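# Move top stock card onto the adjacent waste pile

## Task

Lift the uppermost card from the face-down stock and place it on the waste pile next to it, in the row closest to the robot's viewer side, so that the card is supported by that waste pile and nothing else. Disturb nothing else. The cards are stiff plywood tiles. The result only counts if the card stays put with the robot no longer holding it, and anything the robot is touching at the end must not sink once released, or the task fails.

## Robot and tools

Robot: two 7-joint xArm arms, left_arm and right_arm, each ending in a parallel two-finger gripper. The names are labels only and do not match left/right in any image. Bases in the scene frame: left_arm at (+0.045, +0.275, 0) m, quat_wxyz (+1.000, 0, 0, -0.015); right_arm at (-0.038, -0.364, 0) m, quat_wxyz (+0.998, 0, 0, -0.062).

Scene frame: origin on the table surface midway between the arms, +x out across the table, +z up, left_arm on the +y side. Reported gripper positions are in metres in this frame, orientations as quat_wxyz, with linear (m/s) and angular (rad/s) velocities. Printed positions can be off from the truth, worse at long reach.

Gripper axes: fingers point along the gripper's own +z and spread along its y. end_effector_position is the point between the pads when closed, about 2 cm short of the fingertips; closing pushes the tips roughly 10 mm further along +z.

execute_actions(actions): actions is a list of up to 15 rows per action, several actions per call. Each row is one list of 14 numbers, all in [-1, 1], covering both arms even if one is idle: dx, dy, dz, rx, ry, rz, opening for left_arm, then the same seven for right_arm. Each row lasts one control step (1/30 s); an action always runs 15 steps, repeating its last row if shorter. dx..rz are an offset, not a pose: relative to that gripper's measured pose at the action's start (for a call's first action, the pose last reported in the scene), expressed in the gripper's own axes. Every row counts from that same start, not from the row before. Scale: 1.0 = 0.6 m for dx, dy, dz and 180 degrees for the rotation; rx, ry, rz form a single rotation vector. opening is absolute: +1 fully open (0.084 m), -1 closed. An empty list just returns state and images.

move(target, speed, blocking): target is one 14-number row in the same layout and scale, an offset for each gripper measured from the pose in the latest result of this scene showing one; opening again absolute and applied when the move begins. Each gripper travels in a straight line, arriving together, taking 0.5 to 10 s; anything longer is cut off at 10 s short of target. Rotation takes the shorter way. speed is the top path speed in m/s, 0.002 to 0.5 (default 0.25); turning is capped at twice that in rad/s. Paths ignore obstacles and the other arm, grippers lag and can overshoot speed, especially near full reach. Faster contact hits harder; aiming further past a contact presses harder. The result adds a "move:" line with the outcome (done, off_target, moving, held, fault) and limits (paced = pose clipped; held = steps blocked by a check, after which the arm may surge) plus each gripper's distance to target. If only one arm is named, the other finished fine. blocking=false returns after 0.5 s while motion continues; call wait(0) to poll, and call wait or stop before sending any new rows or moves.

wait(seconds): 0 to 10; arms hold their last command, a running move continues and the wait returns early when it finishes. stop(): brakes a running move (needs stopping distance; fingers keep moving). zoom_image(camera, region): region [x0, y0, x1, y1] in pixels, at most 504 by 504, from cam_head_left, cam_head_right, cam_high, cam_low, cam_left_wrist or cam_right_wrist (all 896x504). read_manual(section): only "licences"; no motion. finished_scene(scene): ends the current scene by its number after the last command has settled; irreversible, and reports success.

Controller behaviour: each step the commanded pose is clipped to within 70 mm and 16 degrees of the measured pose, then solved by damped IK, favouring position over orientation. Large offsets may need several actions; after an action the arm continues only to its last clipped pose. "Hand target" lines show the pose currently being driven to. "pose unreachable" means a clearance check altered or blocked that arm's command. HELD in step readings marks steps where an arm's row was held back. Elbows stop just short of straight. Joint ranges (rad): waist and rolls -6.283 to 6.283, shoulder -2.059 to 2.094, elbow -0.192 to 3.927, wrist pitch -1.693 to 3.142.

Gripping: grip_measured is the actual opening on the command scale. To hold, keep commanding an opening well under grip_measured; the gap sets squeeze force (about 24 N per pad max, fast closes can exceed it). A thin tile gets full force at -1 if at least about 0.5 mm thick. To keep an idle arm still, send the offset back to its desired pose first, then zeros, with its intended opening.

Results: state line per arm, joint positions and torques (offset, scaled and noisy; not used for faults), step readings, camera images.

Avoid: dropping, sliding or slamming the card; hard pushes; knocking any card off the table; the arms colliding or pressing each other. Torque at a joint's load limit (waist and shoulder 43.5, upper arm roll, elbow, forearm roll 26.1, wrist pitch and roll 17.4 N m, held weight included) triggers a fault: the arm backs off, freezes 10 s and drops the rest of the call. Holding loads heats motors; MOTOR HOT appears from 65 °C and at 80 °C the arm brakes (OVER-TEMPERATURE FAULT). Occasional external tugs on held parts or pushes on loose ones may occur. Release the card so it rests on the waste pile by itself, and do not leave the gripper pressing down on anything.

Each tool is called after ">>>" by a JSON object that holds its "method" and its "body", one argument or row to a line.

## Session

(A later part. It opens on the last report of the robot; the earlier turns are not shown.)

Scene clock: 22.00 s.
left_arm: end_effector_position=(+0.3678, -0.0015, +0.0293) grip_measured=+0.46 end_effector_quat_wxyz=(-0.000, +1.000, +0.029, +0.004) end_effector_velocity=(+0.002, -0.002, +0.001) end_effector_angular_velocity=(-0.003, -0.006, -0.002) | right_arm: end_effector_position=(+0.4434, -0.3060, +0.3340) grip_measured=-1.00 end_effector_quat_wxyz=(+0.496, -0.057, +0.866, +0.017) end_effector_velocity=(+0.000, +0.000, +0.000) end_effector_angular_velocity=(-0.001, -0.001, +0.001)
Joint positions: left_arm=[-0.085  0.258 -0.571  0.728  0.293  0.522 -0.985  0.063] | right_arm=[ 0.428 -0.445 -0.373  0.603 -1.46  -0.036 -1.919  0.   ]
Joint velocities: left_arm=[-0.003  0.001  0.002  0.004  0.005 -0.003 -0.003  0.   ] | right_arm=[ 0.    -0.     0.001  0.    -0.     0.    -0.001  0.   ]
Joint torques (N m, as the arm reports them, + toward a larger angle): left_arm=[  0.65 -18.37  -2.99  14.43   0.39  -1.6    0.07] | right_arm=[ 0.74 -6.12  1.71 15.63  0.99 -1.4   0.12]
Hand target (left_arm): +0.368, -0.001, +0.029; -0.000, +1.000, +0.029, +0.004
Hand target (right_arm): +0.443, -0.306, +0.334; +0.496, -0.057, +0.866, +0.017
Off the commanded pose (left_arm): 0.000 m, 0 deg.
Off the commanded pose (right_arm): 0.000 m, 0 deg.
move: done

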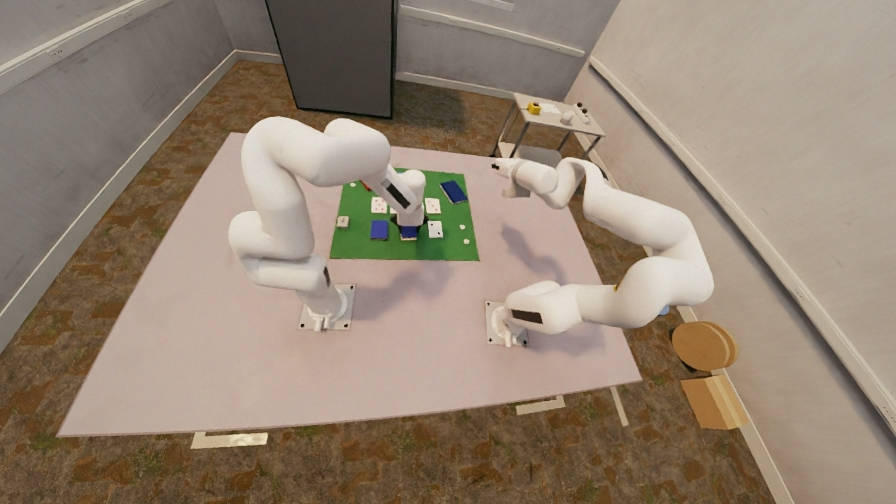

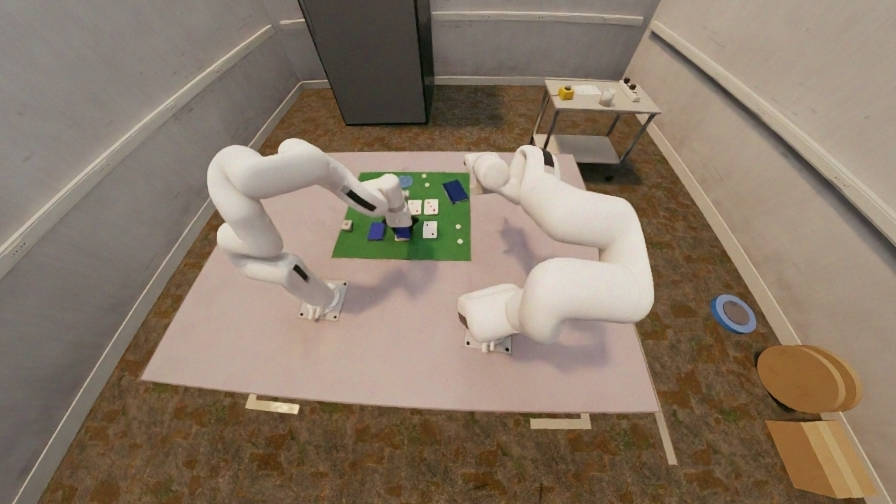

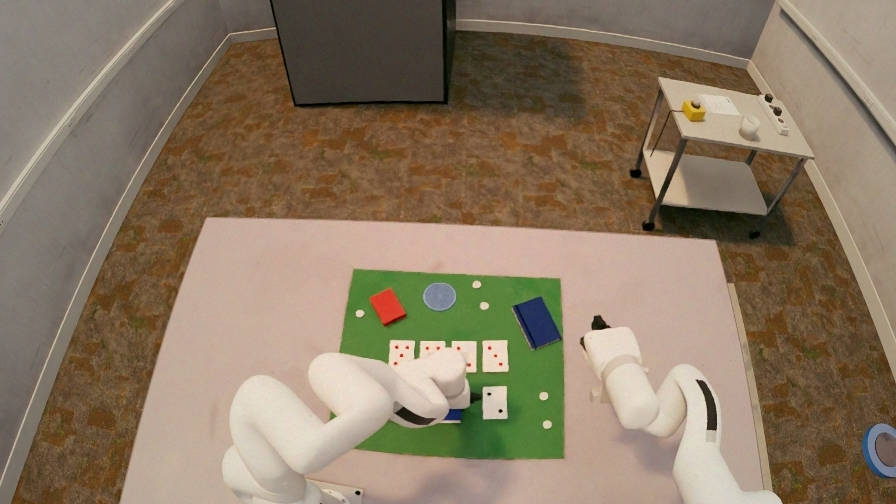

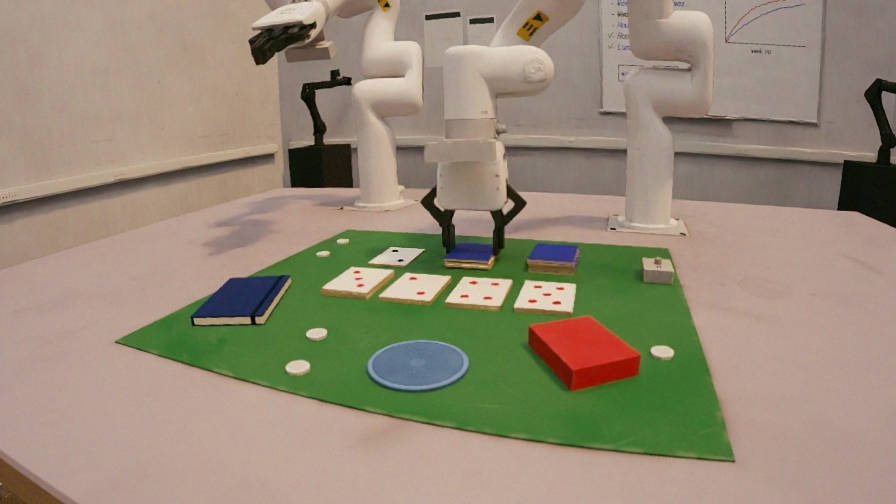

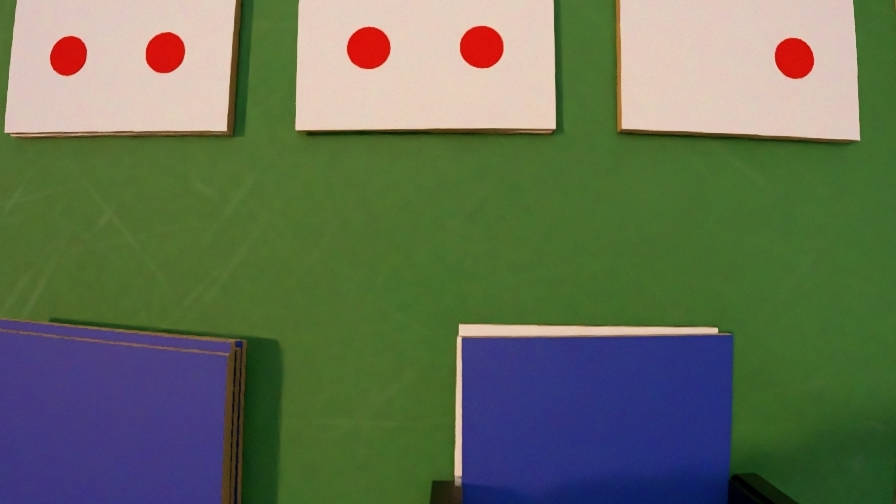

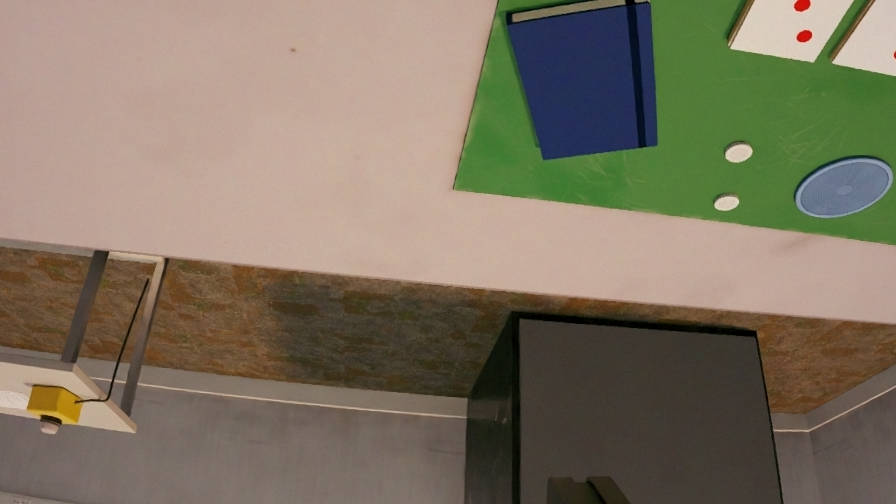

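>>> {"method": "execute_actions", "body": {
  "actions": [
    [[0,0,0.0005,0,0,0,0.15,0,0,0,0,0,0,-1],[0,0,0.001,0,0,0,0.15,0,0,0,0,0,0,-1],[0,0,0.0015,0,0,0,0.15,0,0,0,0,0,0,-1],[0,0,0.0018,0,0,0,0.15,0,0,0,0,0,0,-1],[0,0,0.0018,0,0,0,0.15,0,0,0,0,0,0,-1],[0,0,0.0018,0,0,0,0.15,0,0,0,0,0,0,-1],[0,0,0.0018,0,0,0,0.3,0,0,0,0,0,0,-1],[0,0,0.0018,0,0,0,0.4,0,0,0,0,0,0,-1],[0,0,0.0018,0,0,0,0.46,0,0,0,0,0,0,-1],[0,0,0.0018,0,0,0,0.5,0,0,0,0,0,0,-1],[0,0,0.0018,0,0,0,0.55,0,0,0,0,0,0,-1],[0,0,0.0018,0,0,0,0.6,0,0,0,0,0,0,-1],[0,0,0.0018,0,0,0,0.7,0,0,0,0,0,0,-1],[0,0,0.0018,0,0,0,0.8,0,0,0,0,0,0,-1]],
    [[0,0,-0.005,0,0,0,0.8,0,0,0,0,0,0,-1],[0,0,-0.01,0,0,0,0.8,0,0,0,0,0,0,-1],[0,0,-0.02,0,0,0,0.8,0,0,0,0,0,0,-1],[0,0,-0.03,0,0,0,0.8,0,0,0,0,0,0,-1],[0,0,-0.04,0,0,0,0.8,0,0,0,0,0,0,-1],[0,0,-0.05,0,0,0,0.8,0,0,0,0,0,0,-1]]
  ]
}}

>>> {"method": "zoom_image", "body": {
  "camera": "cam_low",
  "region": [420, 200, 600, 290]
}}

Scene clock: 23.77 s.
left_arm: end_effector_position=(+0.3675, -0.0012, +0.0576) grip_measured=+0.80 end_effector_quat_wxyz=(-0.001, +1.000, +0.030, +0.004) end_effector_velocity=(-0.003, +0.003, -0.000) end_effector_angular_velocity=(+0.003, +0.013, +0.001) | right_arm: end_effector_position=(+0.4434, -0.3060, +0.3340) grip_measured=-1.00 end_effector_quat_wxyz=(+0.496, -0.057, +0.866, +0.017) end_effector_velocity=(-0.000, +0.001, -0.000) end_effector_angular_velocity=(-0.001, +0.000, +0.002)
Joint positions: left_arm=[-0.056  0.17  -0.615  0.731  0.187  0.594 -0.909  0.077] | right_arm=[ 0.428 -0.445 -0.373  0.603 -1.46  -0.036 -1.919  0.   ]
Joint velocities: left_arm=[ 0.006 -0.005 -0.004 -0.004 -0.018  0.011  0.016 -0.   ] | right_arm=[-0.    -0.     0.002 -0.001 -0.001 -0.     0.     0.   ]
Joint torques (N m, as the arm reports them, + toward a larger angle): left_arm=[  0.37 -16.99  -1.98  15.83   0.78  -1.47  -0.05] | right_arm=[ 0.88 -6.06  1.72 15.66  1.03 -1.44  0.1 ]
Hand target (left_arm): +0.368, -0.001, +0.058; -0.000, +1.000, +0.029, +0.005
Hand target (right_arm): +0.443, -0.306, +0.334; +0.496, -0.057, +0.866, +0.017
Off the commanded pose (left_arm): 0.001 m, 0 deg.
Off the commanded pose (right_arm): 0.000 m, 0 deg.
Step readings (end_effector_position; steps 1 to 15: 1st action; 16 to 30: 2nd action):
0: left_arm (+0.3677, -0.0015, +0.0291) | right_arm (+0.4434, -0.3060, +0.3340)
1: left_arm (+0.3677, -0.0015, +0.0291) | right_arm (+0.4434, -0.3060, +0.3340)
2: left_arm (+0.3678, -0.0015, +0.0291) | right_arm (+0.4434, -0.3060, +0.3340)
4: left_arm (+0.3678, -0.0016, +0.0288) | right_arm (+0.4434, -0.3060, +0.3340)
8: left_arm (+0.3677, -0.0015, +0.0282) | right_arm (+0.4434, -0.3060, +0.3340)
15: left_arm (+0.3678, -0.0016, +0.0282) | right_arm (+0.4434, -0.3060, +0.3340)
16: left_arm (+0.3678, -0.0016, +0.0283) | right_arm (+0.4434, -0.3060, +0.3340)
17: left_arm (+0.3675, -0.0014, +0.0288) | right_arm (+0.4434, -0.3060, +0.3340)
19: left_arm (+0.3671, -0.0010, +0.0327) | right_arm (+0.4434, -0.3060, +0.3340)
23: left_arm (+0.3681, -0.0025, +0.0512) | right_arm (+0.4434, -0.3060, +0.3340)
30: end_effector_position above

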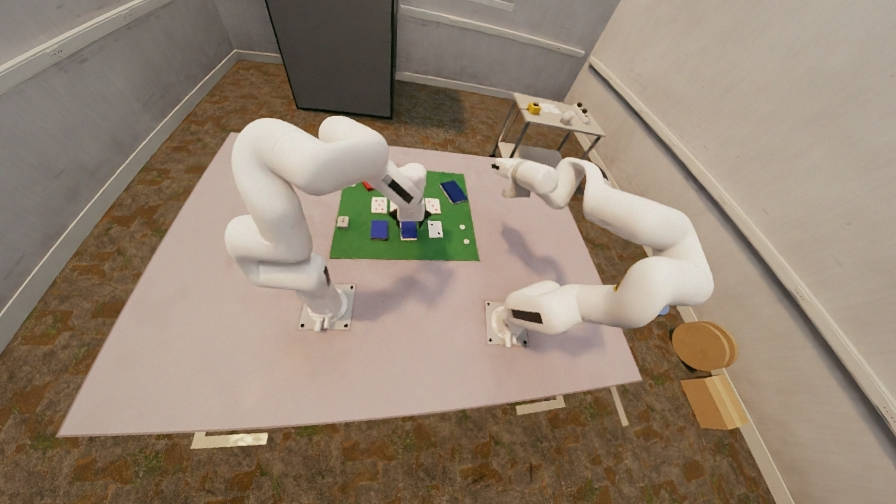

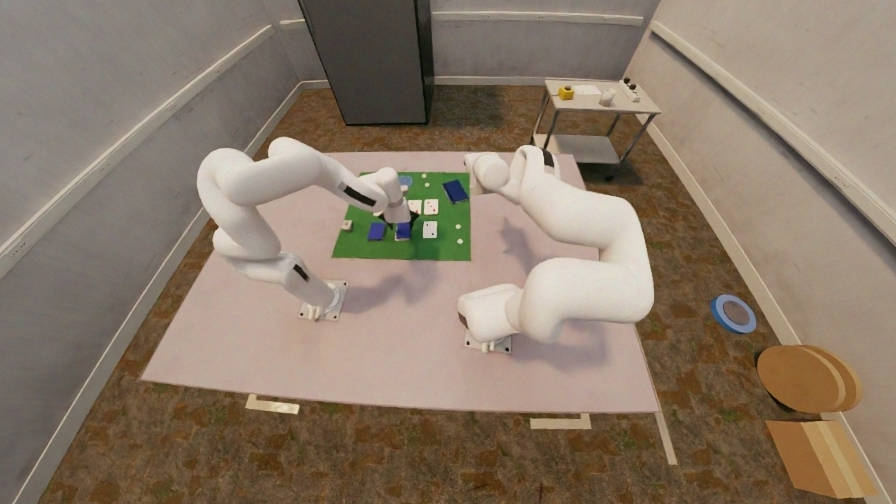

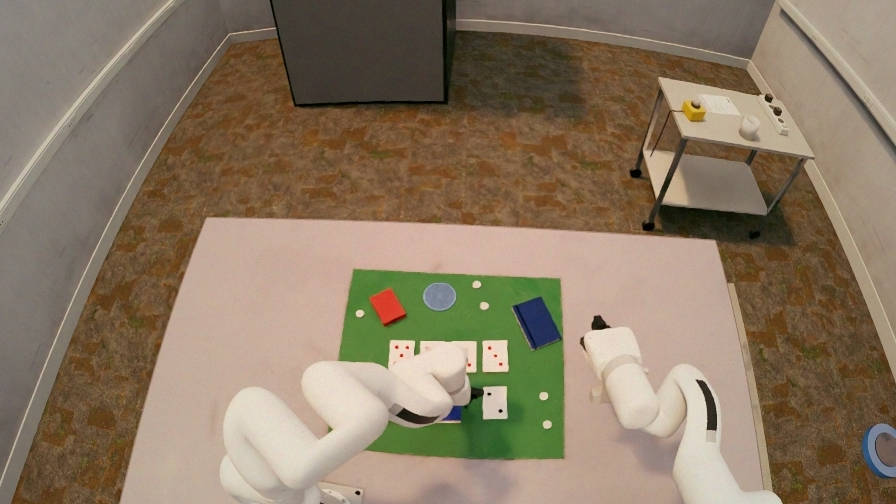

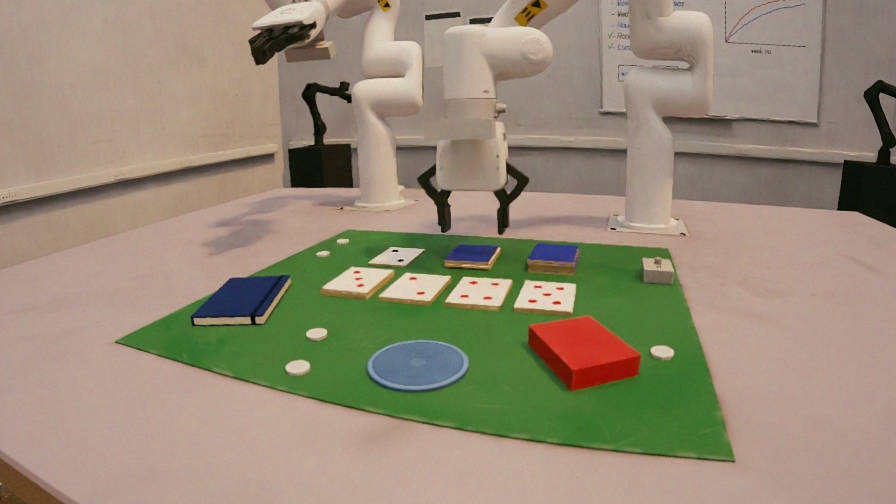

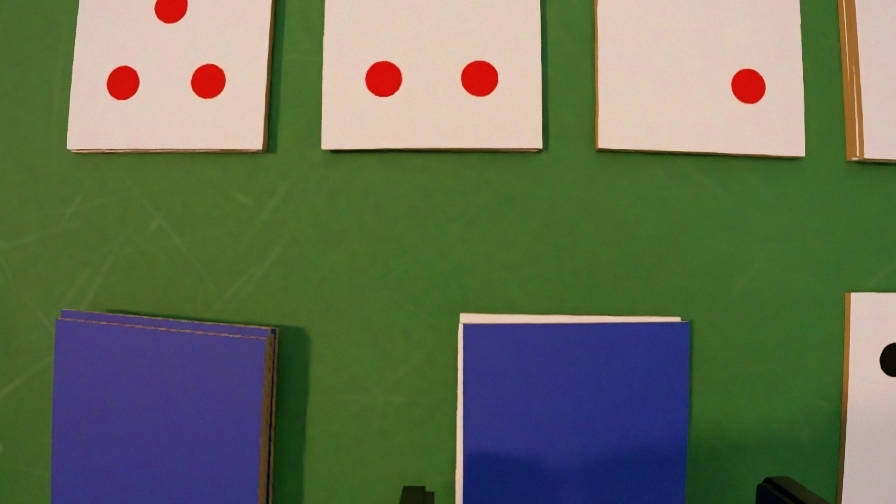

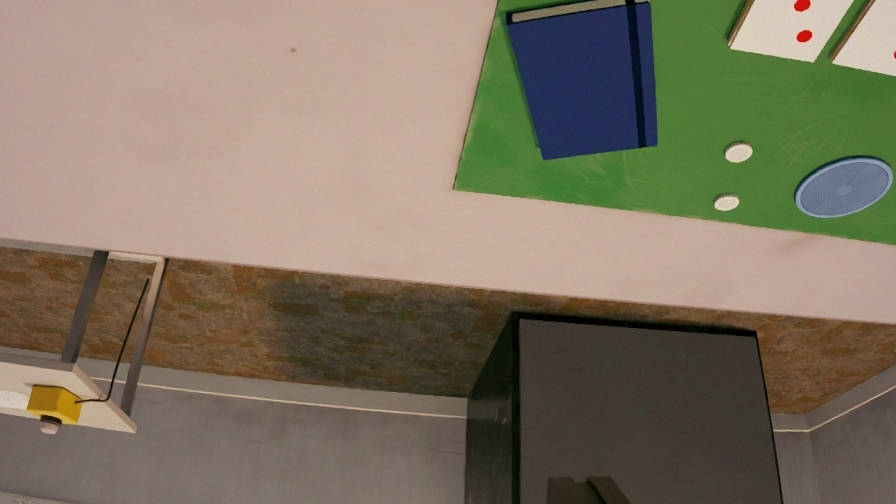

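Region (420, 200, 600, 290) of cam_low's 896x504 image, scaled by 2.800, with more detail than that image has.

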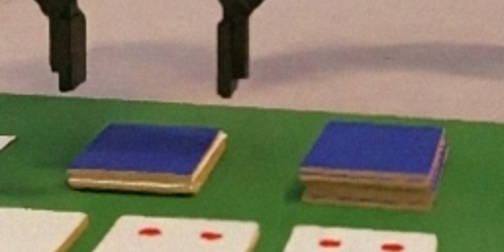

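>>> {"method": "finished_scene", "body": {
  "scene": 1
}}

The scene is finished: the task was done.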